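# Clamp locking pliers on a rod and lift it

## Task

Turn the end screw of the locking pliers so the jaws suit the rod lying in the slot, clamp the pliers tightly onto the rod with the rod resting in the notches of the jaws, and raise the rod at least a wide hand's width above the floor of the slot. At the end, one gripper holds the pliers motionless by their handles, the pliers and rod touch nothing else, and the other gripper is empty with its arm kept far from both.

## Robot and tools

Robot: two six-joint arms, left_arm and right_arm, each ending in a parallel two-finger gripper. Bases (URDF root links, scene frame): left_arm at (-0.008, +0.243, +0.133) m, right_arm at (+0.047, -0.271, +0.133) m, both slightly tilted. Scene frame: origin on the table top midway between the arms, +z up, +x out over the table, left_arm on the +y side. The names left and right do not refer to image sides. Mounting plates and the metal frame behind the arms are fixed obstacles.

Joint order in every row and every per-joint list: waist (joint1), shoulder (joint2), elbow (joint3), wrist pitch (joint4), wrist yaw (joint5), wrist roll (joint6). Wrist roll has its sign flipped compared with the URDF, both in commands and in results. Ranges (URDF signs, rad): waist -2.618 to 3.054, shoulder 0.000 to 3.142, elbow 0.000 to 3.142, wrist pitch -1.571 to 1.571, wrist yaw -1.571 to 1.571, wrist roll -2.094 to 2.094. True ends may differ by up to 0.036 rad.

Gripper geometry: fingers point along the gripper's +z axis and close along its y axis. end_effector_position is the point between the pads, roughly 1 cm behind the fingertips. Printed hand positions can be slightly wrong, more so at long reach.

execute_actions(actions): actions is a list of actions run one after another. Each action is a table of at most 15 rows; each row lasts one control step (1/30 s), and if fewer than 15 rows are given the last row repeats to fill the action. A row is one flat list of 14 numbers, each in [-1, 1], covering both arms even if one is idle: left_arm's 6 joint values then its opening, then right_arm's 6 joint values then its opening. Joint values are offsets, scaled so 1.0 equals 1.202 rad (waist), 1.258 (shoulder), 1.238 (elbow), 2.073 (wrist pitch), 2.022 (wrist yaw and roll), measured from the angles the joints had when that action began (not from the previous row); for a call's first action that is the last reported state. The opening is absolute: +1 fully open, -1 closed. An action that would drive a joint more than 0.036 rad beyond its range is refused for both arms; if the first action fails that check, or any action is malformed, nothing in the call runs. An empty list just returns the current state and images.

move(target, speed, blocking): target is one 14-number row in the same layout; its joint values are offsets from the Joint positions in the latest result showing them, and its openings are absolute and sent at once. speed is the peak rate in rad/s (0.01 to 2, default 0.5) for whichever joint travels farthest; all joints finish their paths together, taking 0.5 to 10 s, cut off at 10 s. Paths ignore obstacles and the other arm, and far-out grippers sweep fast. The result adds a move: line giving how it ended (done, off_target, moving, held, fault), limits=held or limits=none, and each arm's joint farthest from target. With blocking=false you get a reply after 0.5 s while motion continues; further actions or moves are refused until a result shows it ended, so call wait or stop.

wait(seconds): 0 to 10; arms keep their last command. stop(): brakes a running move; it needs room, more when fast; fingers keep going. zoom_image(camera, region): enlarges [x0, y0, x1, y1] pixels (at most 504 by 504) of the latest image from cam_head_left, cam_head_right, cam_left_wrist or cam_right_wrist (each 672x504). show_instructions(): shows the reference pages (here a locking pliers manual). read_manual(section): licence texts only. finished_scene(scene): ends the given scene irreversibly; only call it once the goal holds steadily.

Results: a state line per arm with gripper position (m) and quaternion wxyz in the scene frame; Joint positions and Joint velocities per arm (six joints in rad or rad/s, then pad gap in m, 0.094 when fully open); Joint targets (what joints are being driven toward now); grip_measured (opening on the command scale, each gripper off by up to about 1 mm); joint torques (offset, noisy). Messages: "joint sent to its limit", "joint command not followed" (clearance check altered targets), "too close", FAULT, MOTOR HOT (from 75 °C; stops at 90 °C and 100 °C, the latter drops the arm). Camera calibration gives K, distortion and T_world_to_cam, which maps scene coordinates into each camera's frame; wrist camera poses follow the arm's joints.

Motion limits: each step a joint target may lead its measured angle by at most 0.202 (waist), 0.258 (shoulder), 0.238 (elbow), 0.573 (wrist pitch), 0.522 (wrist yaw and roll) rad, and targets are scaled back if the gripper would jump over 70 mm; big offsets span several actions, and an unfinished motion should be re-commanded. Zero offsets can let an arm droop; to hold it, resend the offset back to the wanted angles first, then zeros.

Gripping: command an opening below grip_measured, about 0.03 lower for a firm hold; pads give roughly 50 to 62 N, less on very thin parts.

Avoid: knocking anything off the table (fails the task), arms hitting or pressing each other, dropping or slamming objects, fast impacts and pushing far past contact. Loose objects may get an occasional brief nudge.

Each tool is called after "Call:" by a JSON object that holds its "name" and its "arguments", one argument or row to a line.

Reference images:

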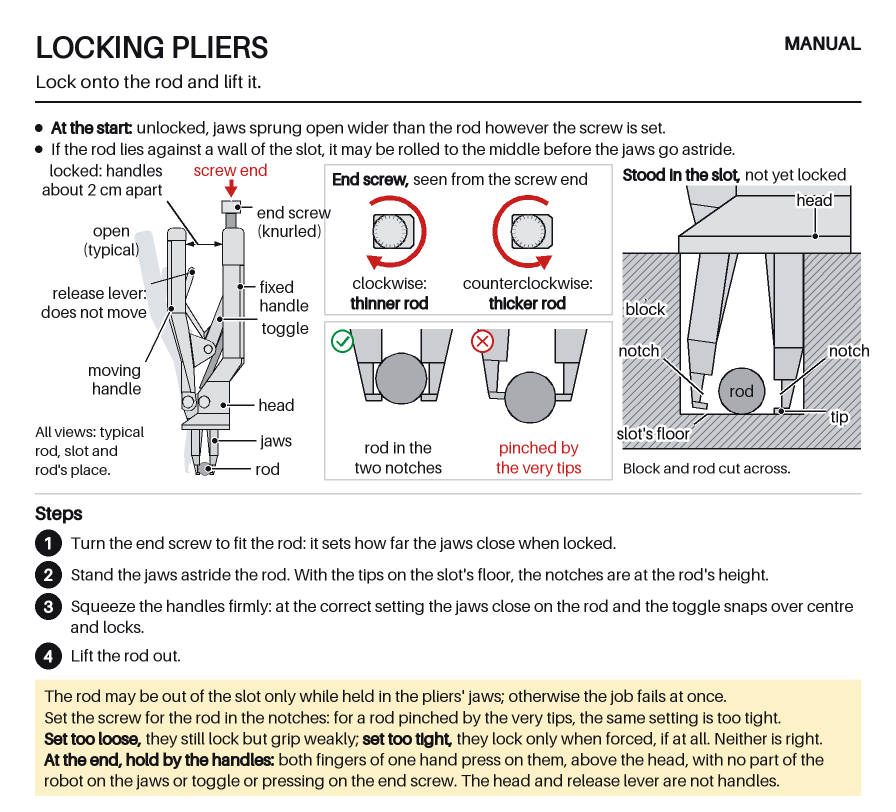

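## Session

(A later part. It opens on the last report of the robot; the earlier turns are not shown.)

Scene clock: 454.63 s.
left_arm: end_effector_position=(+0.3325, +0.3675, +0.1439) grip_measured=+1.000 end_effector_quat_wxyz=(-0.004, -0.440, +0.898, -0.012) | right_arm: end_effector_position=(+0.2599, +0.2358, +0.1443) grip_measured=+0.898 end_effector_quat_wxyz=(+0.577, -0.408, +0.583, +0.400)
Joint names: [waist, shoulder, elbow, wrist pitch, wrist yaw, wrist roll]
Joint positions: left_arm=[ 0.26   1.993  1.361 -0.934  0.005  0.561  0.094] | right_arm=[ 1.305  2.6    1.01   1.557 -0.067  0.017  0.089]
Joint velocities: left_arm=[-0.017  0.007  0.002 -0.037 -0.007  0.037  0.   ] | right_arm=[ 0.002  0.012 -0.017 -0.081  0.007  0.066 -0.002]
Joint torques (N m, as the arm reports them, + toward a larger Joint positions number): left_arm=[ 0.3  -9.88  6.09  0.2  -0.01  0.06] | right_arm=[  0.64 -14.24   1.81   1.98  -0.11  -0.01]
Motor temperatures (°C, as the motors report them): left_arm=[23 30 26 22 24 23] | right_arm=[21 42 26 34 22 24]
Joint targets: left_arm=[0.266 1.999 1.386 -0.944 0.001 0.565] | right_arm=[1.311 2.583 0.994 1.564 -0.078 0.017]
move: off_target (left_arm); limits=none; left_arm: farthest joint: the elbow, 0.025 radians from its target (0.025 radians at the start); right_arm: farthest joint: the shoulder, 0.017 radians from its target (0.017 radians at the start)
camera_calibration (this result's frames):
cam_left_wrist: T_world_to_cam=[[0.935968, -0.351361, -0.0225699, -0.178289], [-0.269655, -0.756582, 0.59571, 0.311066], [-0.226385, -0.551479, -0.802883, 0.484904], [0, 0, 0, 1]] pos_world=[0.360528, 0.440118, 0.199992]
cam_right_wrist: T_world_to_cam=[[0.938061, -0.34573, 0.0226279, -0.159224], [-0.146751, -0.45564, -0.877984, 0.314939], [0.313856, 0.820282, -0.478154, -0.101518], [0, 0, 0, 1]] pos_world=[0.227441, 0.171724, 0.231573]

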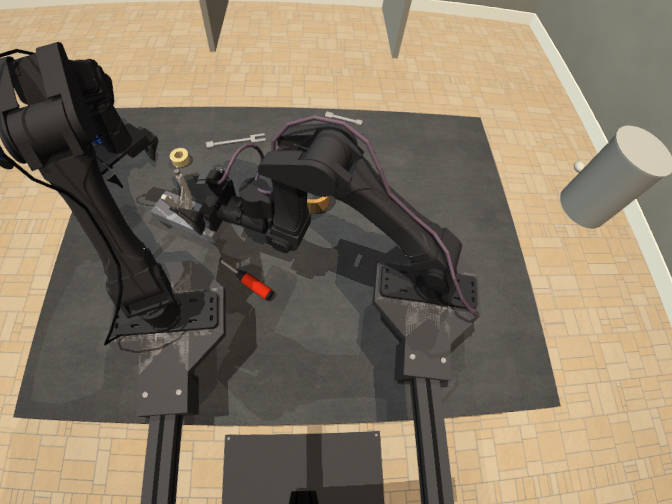

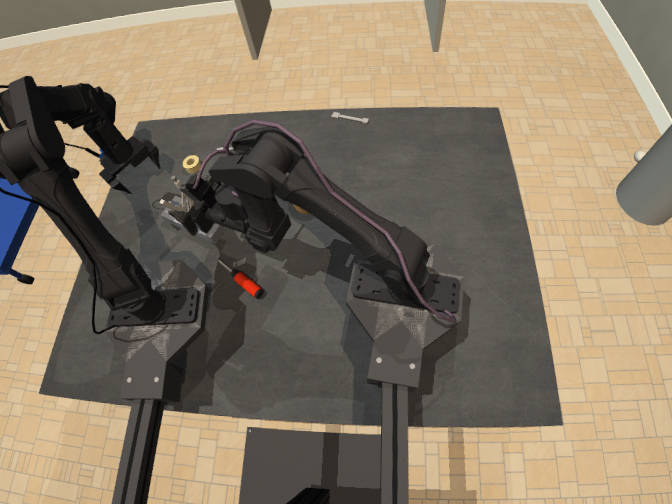

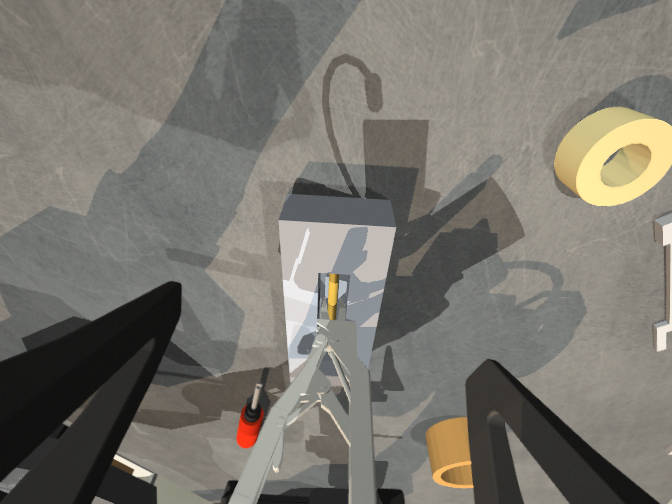

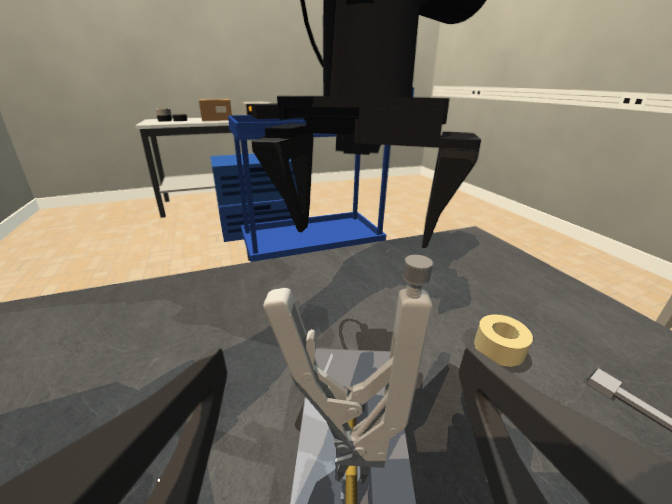

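Call:
{"name": "move", "arguments": {
  "target": [0.005,0.005,0.020,-0.005,-0.002,0.002,1.0, 0.003,0.0668,0.17,-0.053,-0.003,0,0.9],
  "speed": 0.2
}}

Scene clock: 476.37 s.
left_arm: end_effector_position=(+0.3324, +0.3675, +0.1439) grip_measured=+1.000 end_effector_quat_wxyz=(-0.004, -0.440, +0.898, -0.012) | right_arm: end_effector_position=(+0.2754, +0.2705, +0.1482) grip_measured=+0.898 end_effector_quat_wxyz=(+0.590, -0.401, +0.570, +0.408)
Joint names: [waist, shoulder, elbow, wrist pitch, wrist yaw, wrist roll]
Joint positions: left_arm=[ 0.26   1.993  1.361 -0.935  0.005  0.561  0.094] | right_arm=[ 1.305  2.668  1.199  1.477 -0.068  0.017  0.089]
Joint velocities: left_arm=[-0.022  0.007 -0.007 -0.022  0.081  0.066  0.   ] | right_arm=[ 0.017  0.017  0.007  0.037  0.007 -0.022 -0.001]
Joint torques (N m, as the arm reports them, + toward a larger Joint positions number): left_arm=[ 0.3  -9.87  6.1   0.2   0.    0.06] | right_arm=[  0.42 -12.39   5.74   1.6   -0.06   0.  ]
Motor temperatures (°C, as the motors report them): left_arm=[23 30 27 22 24 23] | right_arm=[21 42 25 35 22 24]
Joint targets: left_arm=[0.266 1.999 1.386 -0.945 0.001 0.565] | right_arm=[1.309 2.684 1.221 1.447 -0.073 0.017]
move: off_target (left_arm, right_arm); limits=none; left_arm: farthest joint: the elbow, 0.025 radians from its target (0.025 radians at the start); right_arm: farthest joint: the wrist pitch, 0.030 radians from its target (0.109 radians at the start)
camera_calibration (this result's frames):
cam_left_wrist: T_world_to_cam=[[0.935957, -0.351371, -0.022859, -0.178168], [-0.269448, -0.756502, 0.595906, 0.310891], [-0.226677, -0.551583, -0.802729, 0.484979], [0, 0, 0, 1]] pos_world=[0.36046, 0.440092, 0.199973]
cam_right_wrist: T_world_to_cam=[[0.937635, -0.34669, 0.0254383, -0.161913], [-0.13168, -0.42195, -0.897005, 0.326065], [0.321716, 0.837714, -0.441287, -0.145301], [0, 0, 0, 1]] pos_world=[0.241497, 0.20317, 0.232481]

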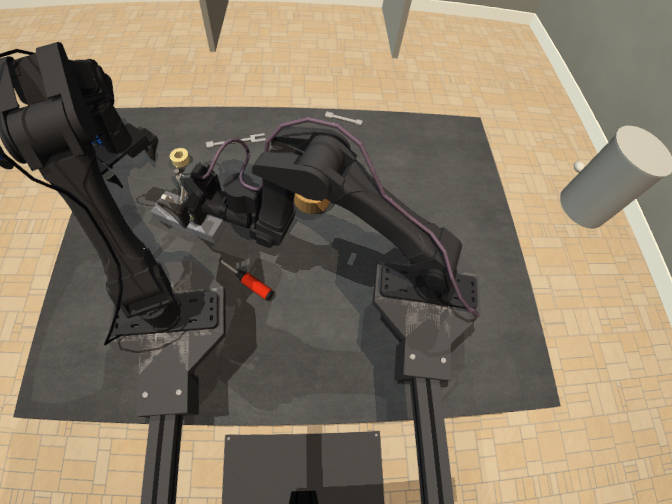

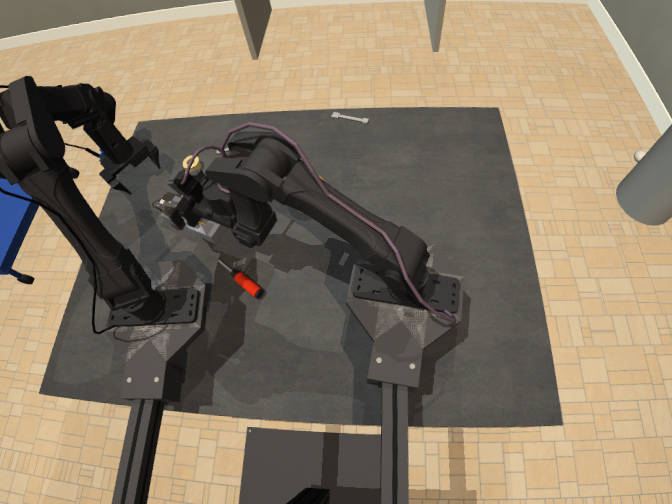

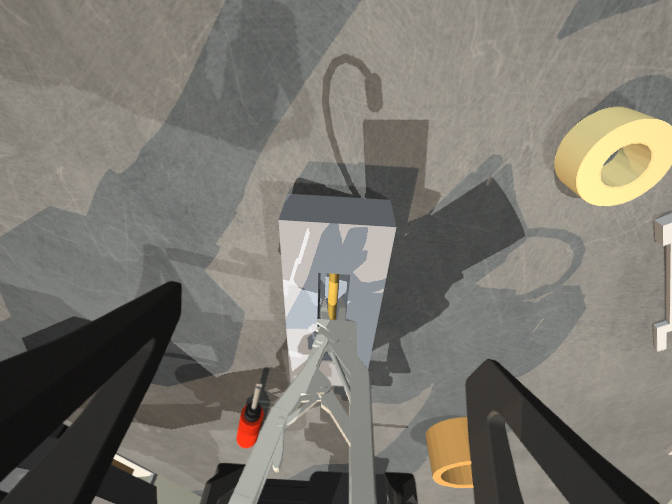

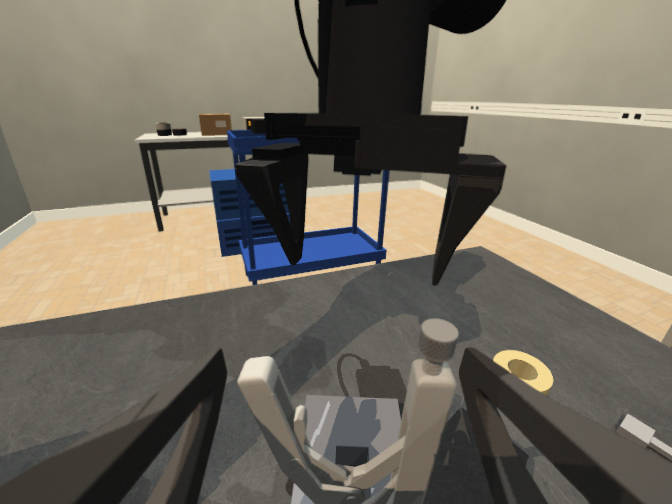

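Call:
{"name": "move", "arguments": {
  "target": [0.005,0.005,0.020,-0.005,-0.002,0.002,1.0, 0.003,0.028,0.012,-0.024,-0.003,0,0.62],
  "speed": 0.1
}}

Scene clock: 481.57 s.
left_arm: end_effector_position=(+0.3324, +0.3675, +0.1439) grip_measured=+1.000 end_effector_quat_wxyz=(-0.004, -0.440, +0.898, -0.012) | right_arm: end_effector_position=(+0.2742, +0.2683, +0.1299) grip_measured=+0.623 end_effector_quat_wxyz=(+0.577, -0.409, +0.584, +0.400)
Joint names: [waist, shoulder, elbow, wrist pitch, wrist yaw, wrist roll]
Joint positions: left_arm=[ 0.26   1.993  1.361 -0.935  0.005  0.561  0.094] | right_arm=[ 1.305  2.691  1.199  1.456 -0.068  0.017  0.076]
Joint velocities: left_arm=[ 0.007 -0.007  0.012  0.037 -0.022  0.066  0.   ] | right_arm=[-0.012 -0.002  0.002 -0.022  0.007  0.051  0.001]
Joint torques (N m, as the arm reports them, + toward a larger Joint positions number): left_arm=[ 0.3  -9.88  6.09  0.2  -0.01  0.06] | right_arm=[  0.39 -12.74   5.03   1.62  -0.07   0.  ]
Motor temperatures (°C, as the motors report them): left_arm=[23 30 27 22 24 23] | right_arm=[21 42 26 34 22 24]
Joint targets: left_arm=[0.266 1.999 1.386 -0.945 0.001 0.565] | right_arm=[1.309 2.703 1.213 1.428 -0.074 0.017]
move: off_target (left_arm, right_arm); limits=none; left_arm: farthest joint: the elbow, 0.025 radians from its target (0.025 radians at the start); right_arm: farthest joint: the wrist pitch, 0.029 radians from its target (0.050 radians at the start)
camera_calibration (this result's frames):
cam_left_wrist: T_world_to_cam=[[0.935957, -0.351371, -0.022859, -0.178168], [-0.269448, -0.756502, 0.595906, 0.310891], [-0.226677, -0.551583, -0.802729, 0.484979], [0, 0, 0, 1]] pos_world=[0.36046, 0.440092, 0.199973]
cam_right_wrist: T_world_to_cam=[[0.938227, -0.345291, 0.0224402, -0.161233], [-0.147525, -0.457833, -0.876713, 0.319854], [0.312995, 0.819245, -0.48049, -0.138656], [0, 0, 0, 1]] pos_world=[0.241859, 0.204361, 0.217415]

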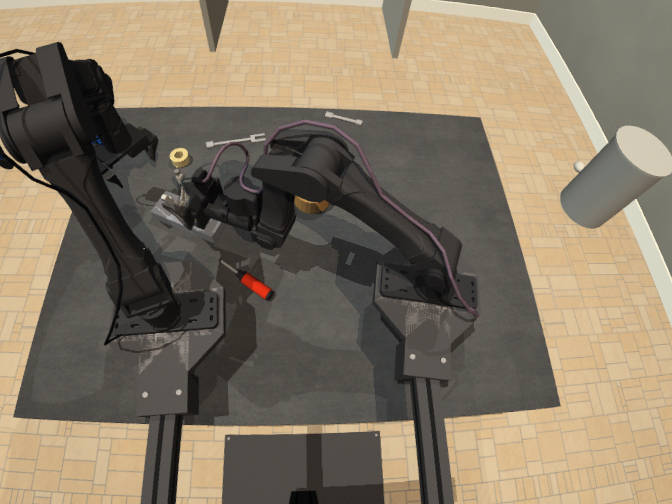

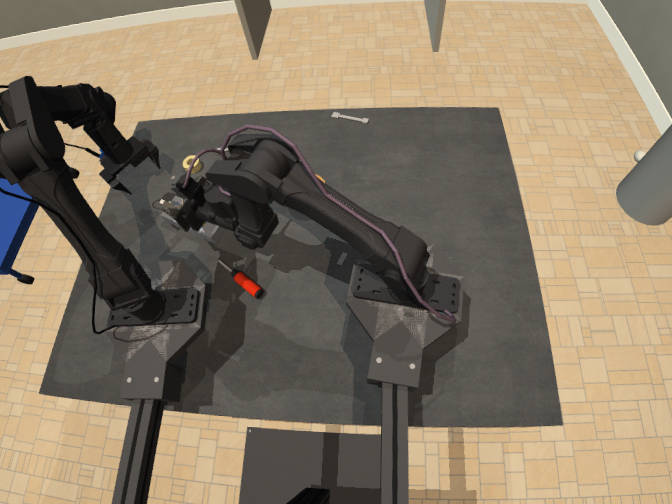

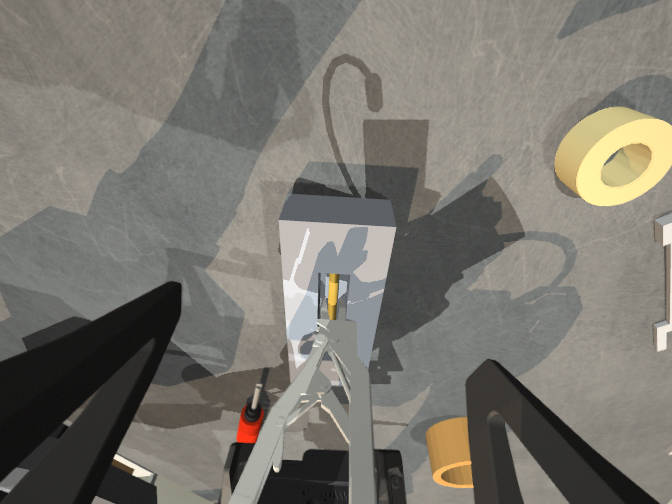

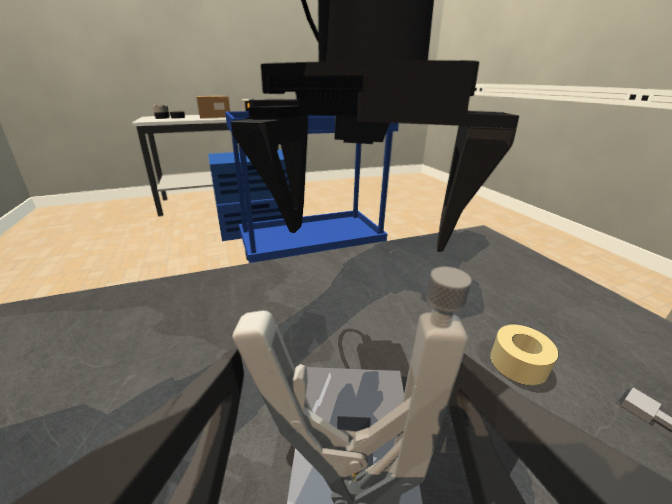

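Call:
{"name": "execute_actions", "arguments": {
  "actions": [
    [[0.005,0.005,0.020,-0.005,-0.002,0.002,1.0, 0.002,0.008,0.011,-0.012,0.005,0,0.60],[0.005,0.005,0.020,-0.005,-0.002,0.002,1.0, 0.002,0.008,0.011,-0.012,0.007,0,0.57],[0.005,0.005,0.020,-0.005,-0.002,0.002,1.0, 0.002,0.008,0.011,-0.012,0.009,0,0.54],[0.005,0.005,0.020,-0.005,-0.002,0.002,1.0, 0.002,0.008,0.011,-0.012,0.011,0,0.51],[0.005,0.005,0.020,-0.005,-0.002,0.002,1.0, 0.002,0.008,0.011,-0.012,0.012,0,0.48],[0.005,0.005,0.020,-0.005,-0.002,0.002,1.0, 0.002,0.008,0.011,-0.012,0.013,0,0.45],[0.005,0.005,0.020,-0.005,-0.002,0.002,1.0, 0.002,0.008,0.011,-0.012,0.014,0,0.42],[0.005,0.005,0.020,-0.005,-0.002,0.002,1.0, 0.002,0.008,0.011,-0.012,0.015,0,0.40],[0.005,0.005,0.020,-0.005,-0.002,0.002,1.0, 0.002,0.008,0.011,-0.012,0.016,0,0.38],[0.005,0.005,0.020,-0.005,-0.002,0.002,1.0, 0.002,0.008,0.011,-0.012,0.017,0,0.36],[0.005,0.005,0.020,-0.005,-0.002,0.002,1.0, 0.002,0.008,0.011,-0.012,0.017,0,0.34],[0.005,0.005,0.020,-0.005,-0.002,0.002,1.0, 0.002,0.008,0.011,-0.012,0.017,0,0.32]]
  ]
}}

Scene clock: 499.67 s.
left_arm: end_effector_position=(+0.3324, +0.3674, +0.1439) grip_measured=+1.000 end_effector_quat_wxyz=(-0.005, -0.440, +0.898, -0.012) | right_arm: end_effector_position=(+0.2774, +0.2670, +0.1300) grip_measured=+0.326 end_effector_quat_wxyz=(+0.581, -0.403, +0.587, +0.394)
Joint names: [waist, shoulder, elbow, wrist pitch, wrist yaw, wrist roll]
Joint positions: left_arm=[ 0.26   1.993  1.361 -0.935  0.005  0.561  0.094] | right_arm=[ 1.305  2.691  1.199  1.456 -0.048  0.017  0.062]
Joint velocities: left_arm=[ 0.007  0.002 -0.012  0.007 -0.051  0.007  0.   ] | right_arm=[ 0.002 -0.002  0.002 -0.11   0.007  0.066 -0.   ]
Joint torques (N m, as the arm reports them, + toward a larger Joint positions number): left_arm=[ 0.3  -9.87  6.1   0.2   0.    0.06] | right_arm=[  0.3  -12.91   4.89   1.65   0.18  -0.01]
Motor temperatures (°C, as the motors report them): left_arm=[23 30 27 22 24 23] | right_arm=[21 41 26 34 22 24]
Joint targets: left_arm=[0.266 1.999 1.386 -0.945 0.001 0.565] | right_arm=[1.308 2.701 1.212 1.431 -0.033 0.017]
camera_calibration (this result's frames):
cam_left_wrist: T_world_to_cam=[[0.935946, -0.351382, -0.0231481, -0.178047], [-0.26924, -0.756421, 0.596101, 0.310715], [-0.226969, -0.551686, -0.802576, 0.485054], [0, 0, 0, 1]] pos_world=[0.360392, 0.440067, 0.199954]
cam_right_wrist: T_world_to_cam=[[0.931324, -0.363479, 0.0227626, -0.157972], [-0.15609, -0.454848, -0.876784, 0.321405], [0.329046, 0.813017, -0.480346, -0.141444], [0, 0, 0, 1]] pos_world=[0.243833, 0.203768, 0.217457]

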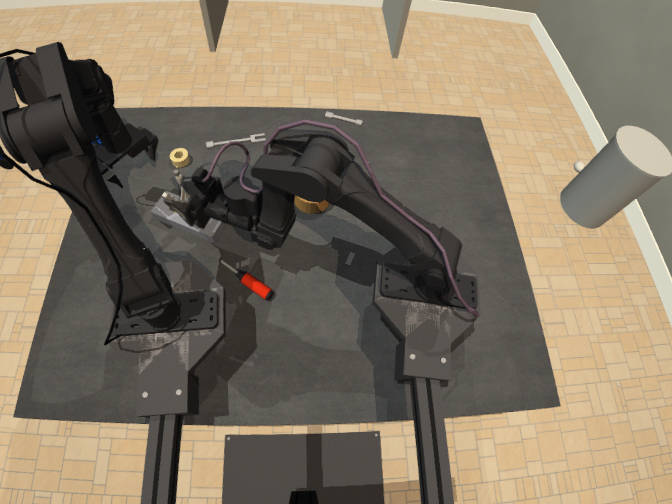

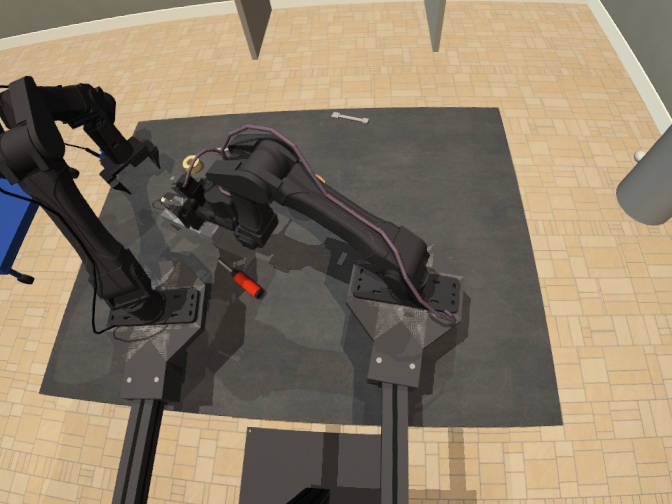

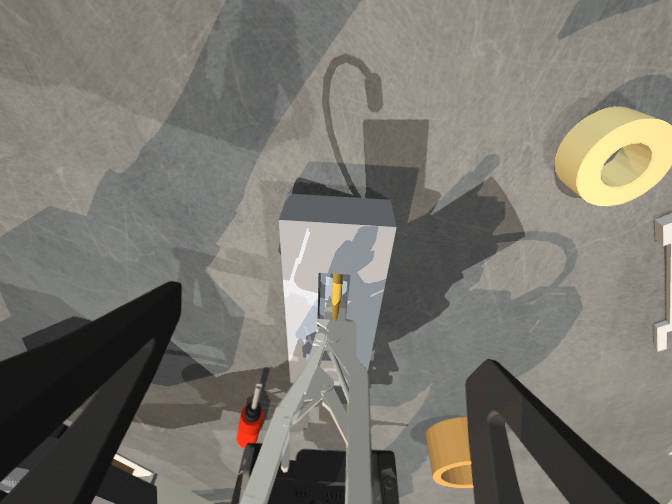

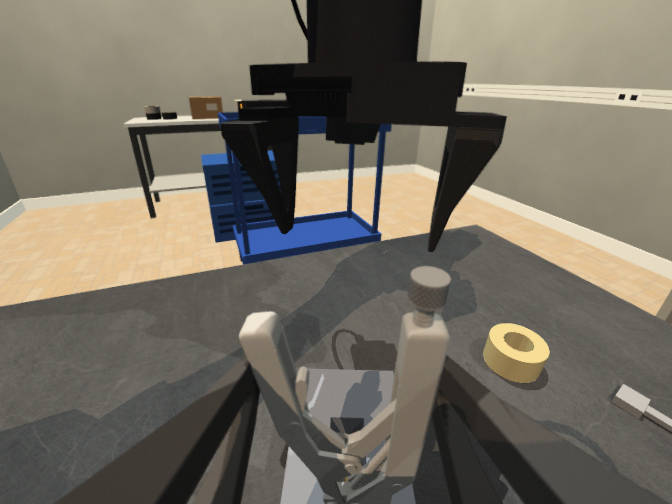

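Call:
{"name": "zoom_image", "arguments": {
  "camera": "cam_left_wrist",
  "region": [290, 260, 380, 350]
}}

Region (290, 260, 380, 350) of cam_left_wrist's 672x504 image, scaled by 5.600, with more detail than that image has.

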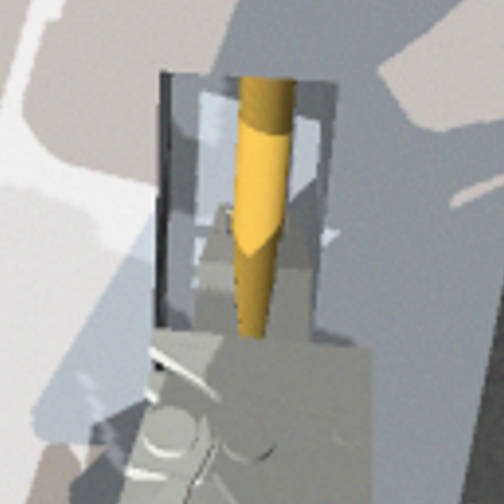

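Call:
{"name": "execute_actions", "arguments": {
  "actions": [
    [[0.005,0.005,0.020,-0.005,-0.002,0.002,1.0, 0.002,0.008,0.011,-0.012,0.010,0,0.32],[0.005,0.005,0.020,-0.005,-0.002,0.002,1.0, 0.002,0.008,0.011,-0.012,0.012,0,0.31],[0.005,0.005,0.020,-0.005,-0.002,0.002,1.0, 0.002,0.008,0.011,-0.012,0.013,0,0.30],[0.005,0.005,0.020,-0.005,-0.002,0.002,1.0, 0.002,0.008,0.011,-0.012,0.013,0,0.29],[0.005,0.005,0.020,-0.005,-0.002,0.002,1.0, 0.002,0.008,0.011,-0.012,0.013,0,0.28]]
  ]
}}

Scene clock: 508.30 s.
left_arm: end_effector_position=(+0.3324, +0.3674, +0.1439) grip_measured=+1.000 end_effector_quat_wxyz=(-0.005, -0.440, +0.898, -0.012) | right_arm: end_effector_position=(+0.2783, +0.2667, +0.1301) grip_measured=+0.287 end_effector_quat_wxyz=(+0.582, -0.402, +0.588, +0.393)
Joint names: [waist, shoulder, elbow, wrist pitch, wrist yaw, wrist roll]
Joint positions: left_arm=[ 0.26   1.993  1.361 -0.935  0.005  0.561  0.094] | right_arm=[ 1.305  2.691  1.199  1.457 -0.043  0.017  0.06 ]
Joint velocities: left_arm=[ 0.007  0.007  0.007 -0.066  0.037 -0.022  0.   ] | right_arm=[ 0.007  0.002  0.002 -0.081 -0.037 -0.095  0.002]
Joint torques (N m, as the arm reports them, + toward a larger Joint positions number): left_arm=[ 0.3  -9.87  6.1   0.2  -0.01  0.06] | right_arm=[  0.3  -12.89   4.87   1.64   0.25   0.01]
Motor temperatures (°C, as the motors report them): left_arm=[23 30 27 22 24 23] | right_arm=[21 41 26 34 22 24]
Joint targets: left_arm=[0.266 1.999 1.386 -0.945 0.001 0.565] | right_arm=[1.308 2.701 1.212 1.431 -0.022 0.017]
camera_calibration (this result's frames):
cam_left_wrist: T_world_to_cam=[[0.935946, -0.351382, -0.0231481, -0.178047], [-0.26924, -0.756421, 0.596101, 0.310715], [-0.226969, -0.551686, -0.802576, 0.485054], [0, 0, 0, 1]] pos_world=[0.360392, 0.440067, 0.199954]
cam_right_wrist: T_world_to_cam=[[0.929364, -0.368457, 0.0228614, -0.157066], [-0.158333, -0.453777, -0.876936, 0.321818], [0.333487, 0.811373, -0.480063, -0.142247], [0, 0, 0, 1]] pos_world=[0.244364, 0.203577, 0.217517]

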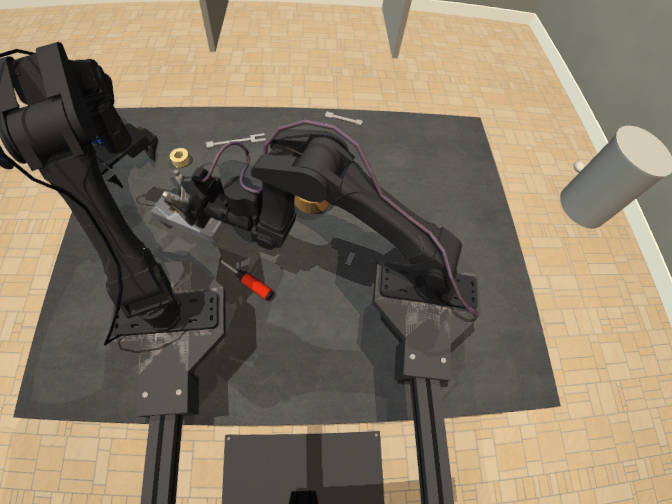

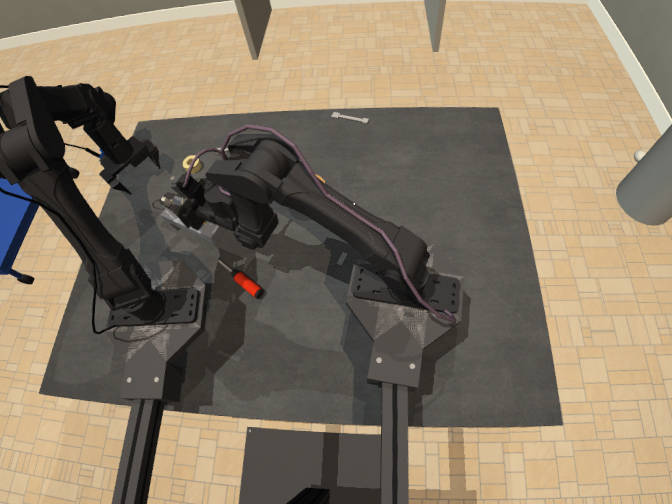

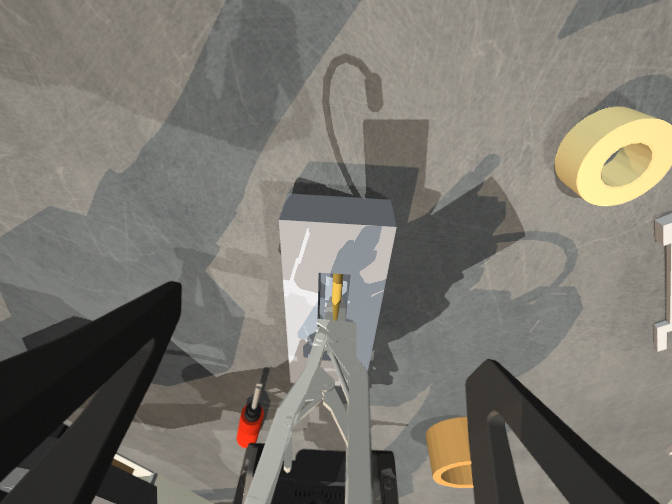

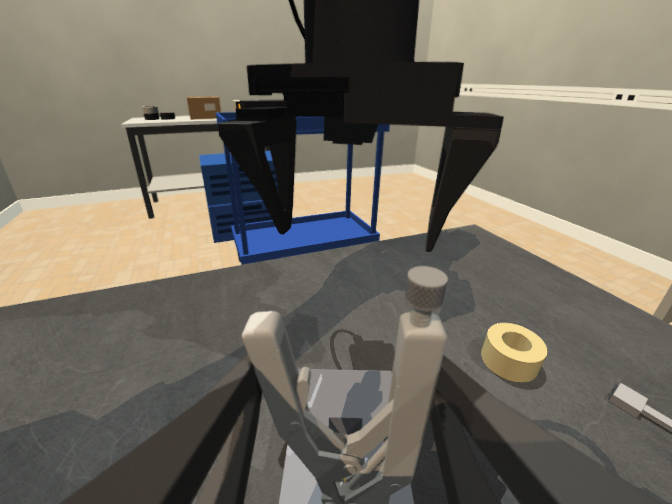

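Call:
{"name": "execute_actions", "arguments": {
  "actions": [
    [[0.005,0.005,0.020,-0.005,-0.002,0.002,1.0, 0.002,0.008,0.011,-0.012,0.013,0,0.28],[0.005,0.005,0.020,-0.005,-0.002,0.002,1.0, 0.002,0.008,0.011,-0.012,0.015,0,0.27],[0.005,0.005,0.020,-0.005,-0.002,0.002,1.0, 0.002,0.008,0.011,-0.012,0.016,0,0.26],[0.005,0.005,0.020,-0.005,-0.002,0.002,1.0, 0.002,0.008,0.011,-0.012,0.016,0,0.25],[0.005,0.005,0.020,-0.005,-0.002,0.002,1.0, 0.002,0.008,0.011,-0.012,0.016,0,0.24]]
  ]
}}

Scene clock: 514.67 s.
left_arm: end_effector_position=(+0.3323, +0.3674, +0.1439) grip_measured=+1.000 end_effector_quat_wxyz=(-0.005, -0.440, +0.898, -0.012) | right_arm: end_effector_position=(+0.2785, +0.2666, +0.1301) grip_measured=+0.252 end_effector_quat_wxyz=(+0.582, -0.401, +0.589, +0.392)
Joint names: [waist, shoulder, elbow, wrist pitch, wrist yaw, wrist roll]
Joint positions: left_arm=[ 0.26   1.993  1.361 -0.935  0.005  0.561  0.094] | right_arm=[ 1.305  2.691  1.199  1.457 -0.041  0.016  0.059]
Joint velocities: left_arm=[ 0.002  0.017  0.002 -0.037  0.007  0.007  0.   ] | right_arm=[ 0.007 -0.012  0.007 -0.007  0.007 -0.007 -0.   ]
Joint torques (N m, as the arm reports them, + toward a larger Joint positions number): left_arm=[ 0.3  -9.87  6.09  0.2   0.    0.06] | right_arm=[  0.3  -12.89   4.89   1.64   0.37   0.  ]
Motor temperatures (°C, as the motors report them): left_arm=[23 30 27 22 24 23] | right_arm=[21 41 26 34 22 24]
Joint targets: left_arm=[0.266 1.999 1.386 -0.946 0.001 0.565] | right_arm=[1.308 2.701 1.212 1.431 -0.011 0.017]
camera_calibration (this result's frames):
cam_left_wrist: T_world_to_cam=[[0.935935, -0.351392, -0.0234371, -0.177926], [-0.269032, -0.756341, 0.596297, 0.310539], [-0.22726, -0.55179, -0.802422, 0.48513], [0, 0, 0, 1]] pos_world=[0.360323, 0.440041, 0.199935]
cam_right_wrist: T_world_to_cam=[[0.928806, -0.369882, 0.022503, -0.156756], [-0.159326, -0.453431, -0.876935, 0.321994], [0.334566, 0.810918, -0.480081, -0.142428], [0, 0, 0, 1]] pos_world=[0.244549, 0.203518, 0.217518]

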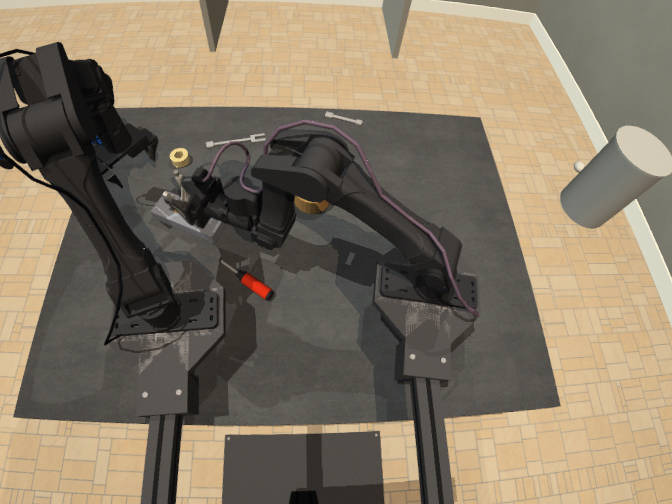

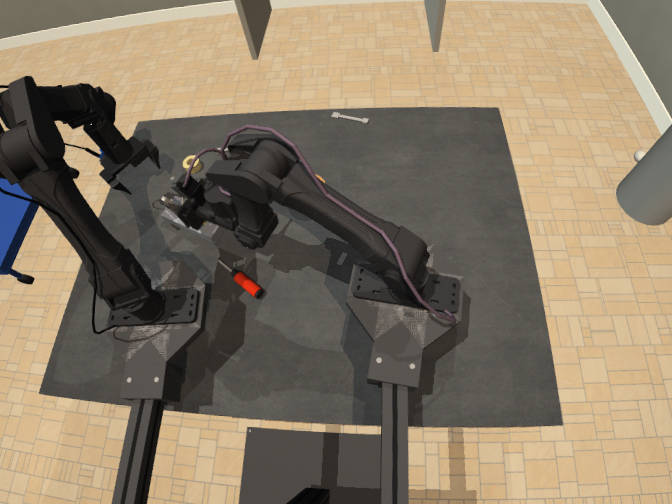

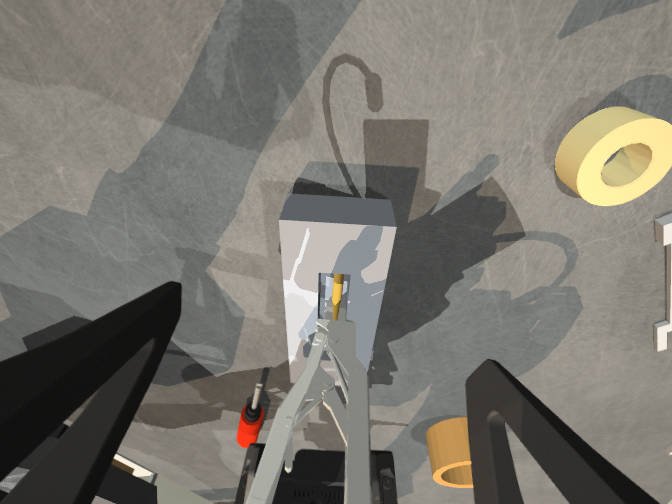

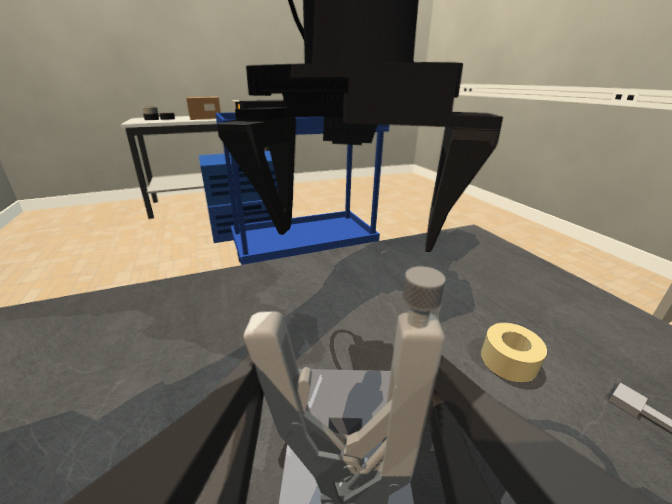

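Call:
{"name": "execute_actions", "arguments": {
  "actions": [
    [[0.005,0.005,0.020,-0.005,-0.002,0.002,1.0, -0.004,0.008,0.011,-0.012,0.016,0,0.24],[0.005,0.005,0.020,-0.005,-0.002,0.002,1.0, -0.006,0.008,0.011,-0.012,0.017,0,0.23],[0.005,0.005,0.020,-0.005,-0.002,0.002,1.0, -0.008,0.008,0.011,-0.012,0.018,0,0.22],[0.005,0.005,0.020,-0.005,-0.002,0.002,1.0, -0.008,0.008,0.011,-0.012,0.018,0,0.21],[0.005,0.005,0.020,-0.005,-0.002,0.002,1.0, -0.008,0.008,0.011,-0.012,0.018,0,0.20]]
  ]
}}

Scene clock: 523.10 s.
left_arm: end_effector_position=(+0.3323, +0.3674, +0.1439) grip_measured=+1.000 end_effector_quat_wxyz=(-0.005, -0.440, +0.898, -0.012) | right_arm: end_effector_position=(+0.2787, +0.2665, +0.1301) grip_measured=+0.217 end_effector_quat_wxyz=(+0.582, -0.400, +0.589, +0.393)
Joint names: [waist, shoulder, elbow, wrist pitch, wrist yaw, wrist roll]
Joint positions: left_arm=[ 0.26   1.993  1.361 -0.935  0.005  0.561  0.094] | right_arm=[ 1.305  2.691  1.199  1.457 -0.04   0.014  0.057]
Joint velocities: left_arm=[-0.017 -0.002 -0.002  0.007 -0.051  0.081  0.   ] | right_arm=[-0.002 -0.002 -0.007  0.066  0.022  0.007  0.001]
Joint torques (N m, as the arm reports them, + toward a larger Joint positions number): left_arm=[ 0.3  -9.88  6.09  0.2  -0.01  0.06] | right_arm=[ -0.71 -12.93   4.86   1.64   0.42   0.02]
Motor temperatures (°C, as the motors report them): left_arm=[23 30 27 22 24 23] | right_arm=[21 41 26 34 22 24]
Joint targets: left_arm=[0.266 1.999 1.386 -0.946 0.001 0.565] | right_arm=[1.296 2.701 1.212 1.432 -0.005 0.016]
camera_calibration (this result's frames):
cam_left_wrist: T_world_to_cam=[[0.935935, -0.351392, -0.0234371, -0.177926], [-0.269032, -0.756341, 0.596297, 0.310539], [-0.22726, -0.55179, -0.802422, 0.48513], [0, 0, 0, 1]] pos_world=[0.360323, 0.440041, 0.199935]
cam_right_wrist: T_world_to_cam=[[0.92841, -0.371005, 0.0202478, -0.15626], [-0.161578, -0.452207, -0.877155, 0.322402], [0.334586, 0.811088, -0.47978, -0.142477], [0, 0, 0, 1]] pos_world=[0.244837, 0.20338, 0.217603]

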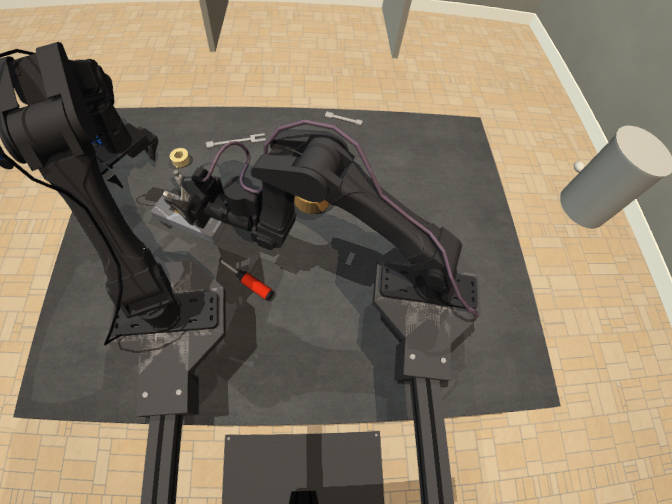

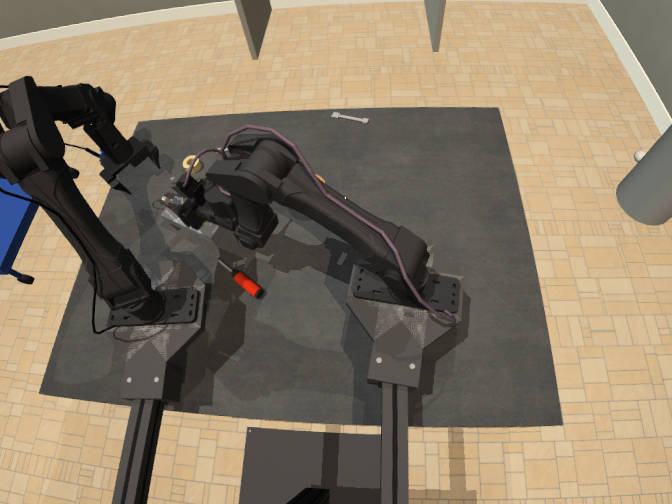

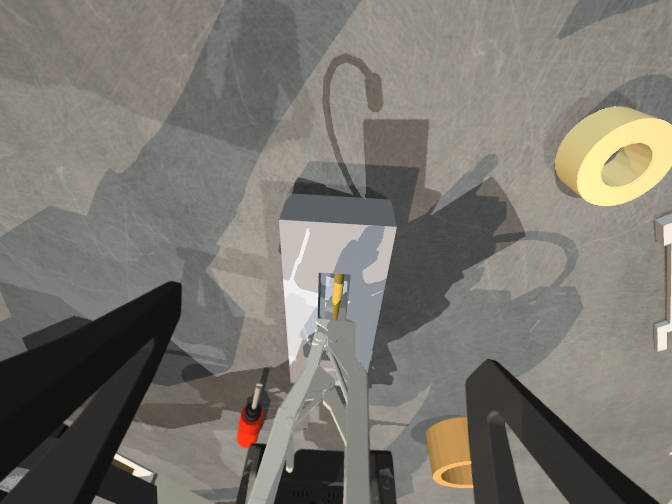

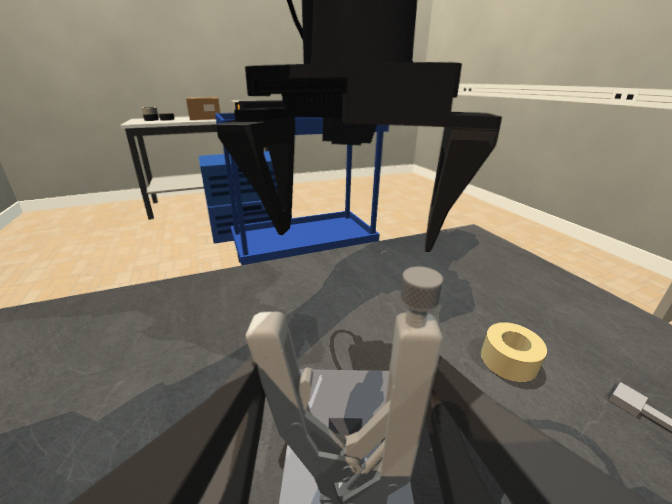

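Call:
{"name": "execute_actions", "arguments": {
  "actions": [
    [[0.005,0.005,0.020,-0.005,-0.002,0.002,1.0, -0.012,0.008,0.011,-0.012,0.018,0,0.20],[0.005,0.005,0.020,-0.005,-0.002,0.002,1.0, -0.014,0.008,0.011,-0.012,0.019,0,0.19],[0.005,0.005,0.020,-0.005,-0.002,0.002,1.0, -0.014,0.008,0.011,-0.012,0.020,0,0.18],[0.005,0.005,0.020,-0.005,-0.002,0.002,1.0, -0.014,0.008,0.011,-0.012,0.020,0,0.17],[0.005,0.005,0.020,-0.005,-0.002,0.002,1.0, -0.014,0.008,0.011,-0.012,0.020,0,0.16]]
  ]
}}

Scene clock: 548.30 s.
left_arm: end_effector_position=(+0.3322, +0.3674, +0.1439) grip_measured=+1.000 end_effector_quat_wxyz=(-0.005, -0.440, +0.898, -0.012) | right_arm: end_effector_position=(+0.2791, +0.2664, +0.1302) grip_measured=+0.206 end_effector_quat_wxyz=(+0.582, -0.398, +0.590, +0.393)
Joint names: [waist, shoulder, elbow, wrist pitch, wrist yaw, wrist roll]
Joint positions: left_arm=[ 0.26   1.993  1.361 -0.936  0.005  0.561  0.094] | right_arm=[ 1.305  2.691  1.199  1.457 -0.038  0.011  0.057]
Joint velocities: left_arm=[-0.027  0.007  0.002 -0.051  0.022  0.051  0.   ] | right_arm=[-0.017  0.007 -0.002 -0.037 -0.037 -0.007 -0.   ]
Joint torques (N m, as the arm reports them, + toward a larger Joint positions number): left_arm=[ 0.3  -9.87  6.1   0.2   0.    0.06] | right_arm=[ -1.36 -12.95   4.94   1.65   0.45   0.03]
Motor temperatures (°C, as the motors report them): left_arm=[23 31 27 22 24 23] | right_arm=[21 42 27 34 22 24]
Joint targets: left_arm=[0.266 1.999 1.386 -0.946 0.001 0.565] | right_arm=[1.289 2.701 1.212 1.432 0.000 0.014]
camera_calibration (this result's frames):
cam_left_wrist: T_world_to_cam=[[0.935924, -0.351402, -0.0237262, -0.177805], [-0.268824, -0.756261, 0.596492, 0.310363], [-0.227552, -0.551893, -0.802268, 0.485205], [0, 0, 0, 1]] pos_world=[0.360255, 0.440016, 0.199916]
cam_right_wrist: T_world_to_cam=[[0.927594, -0.373209, 0.0168638, -0.155415], [-0.165274, -0.450428, -0.877382, 0.323061], [0.335042, 0.811067, -0.479496, -0.142597], [0, 0, 0, 1]] pos_world=[0.245332, 0.203169, 0.217694]

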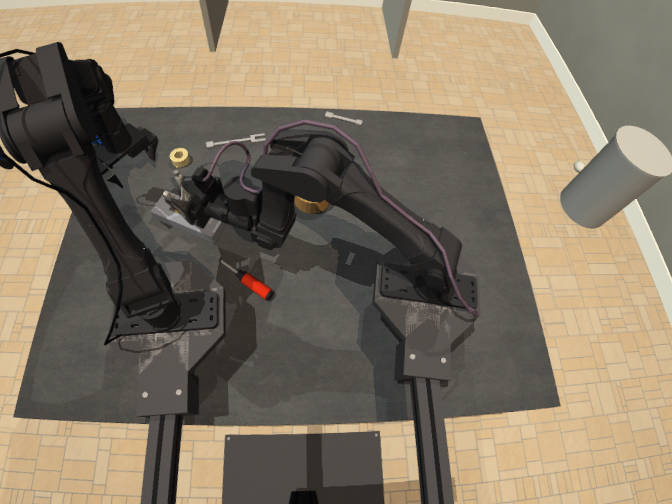

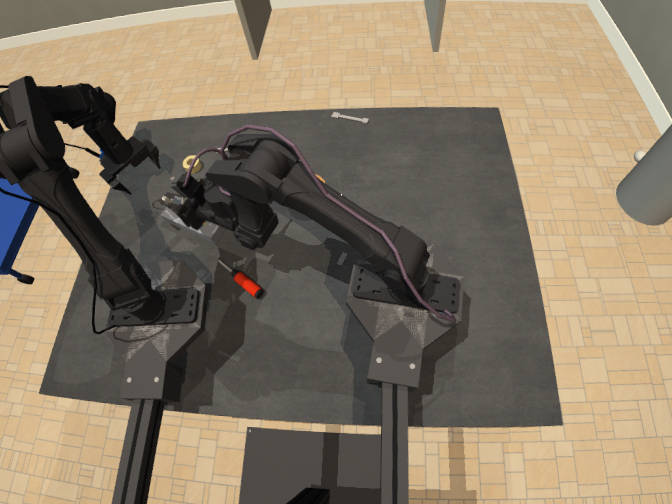

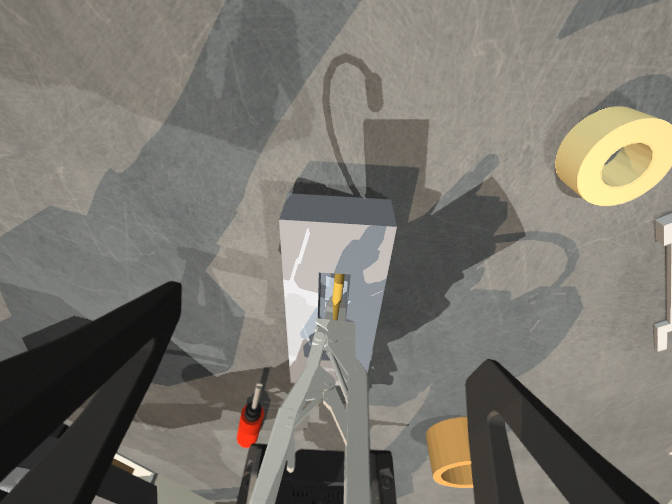

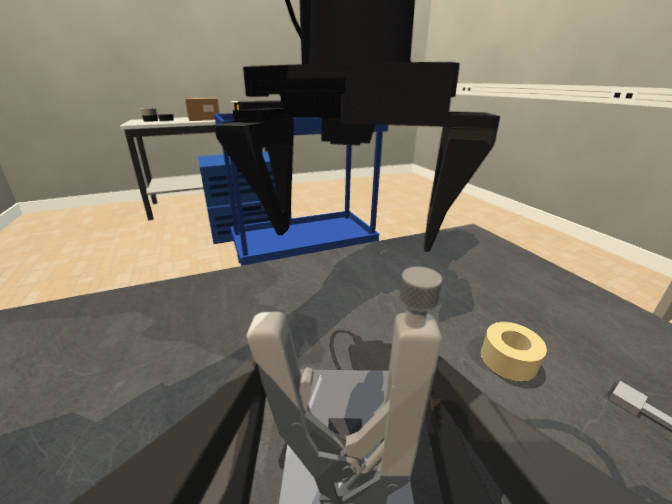

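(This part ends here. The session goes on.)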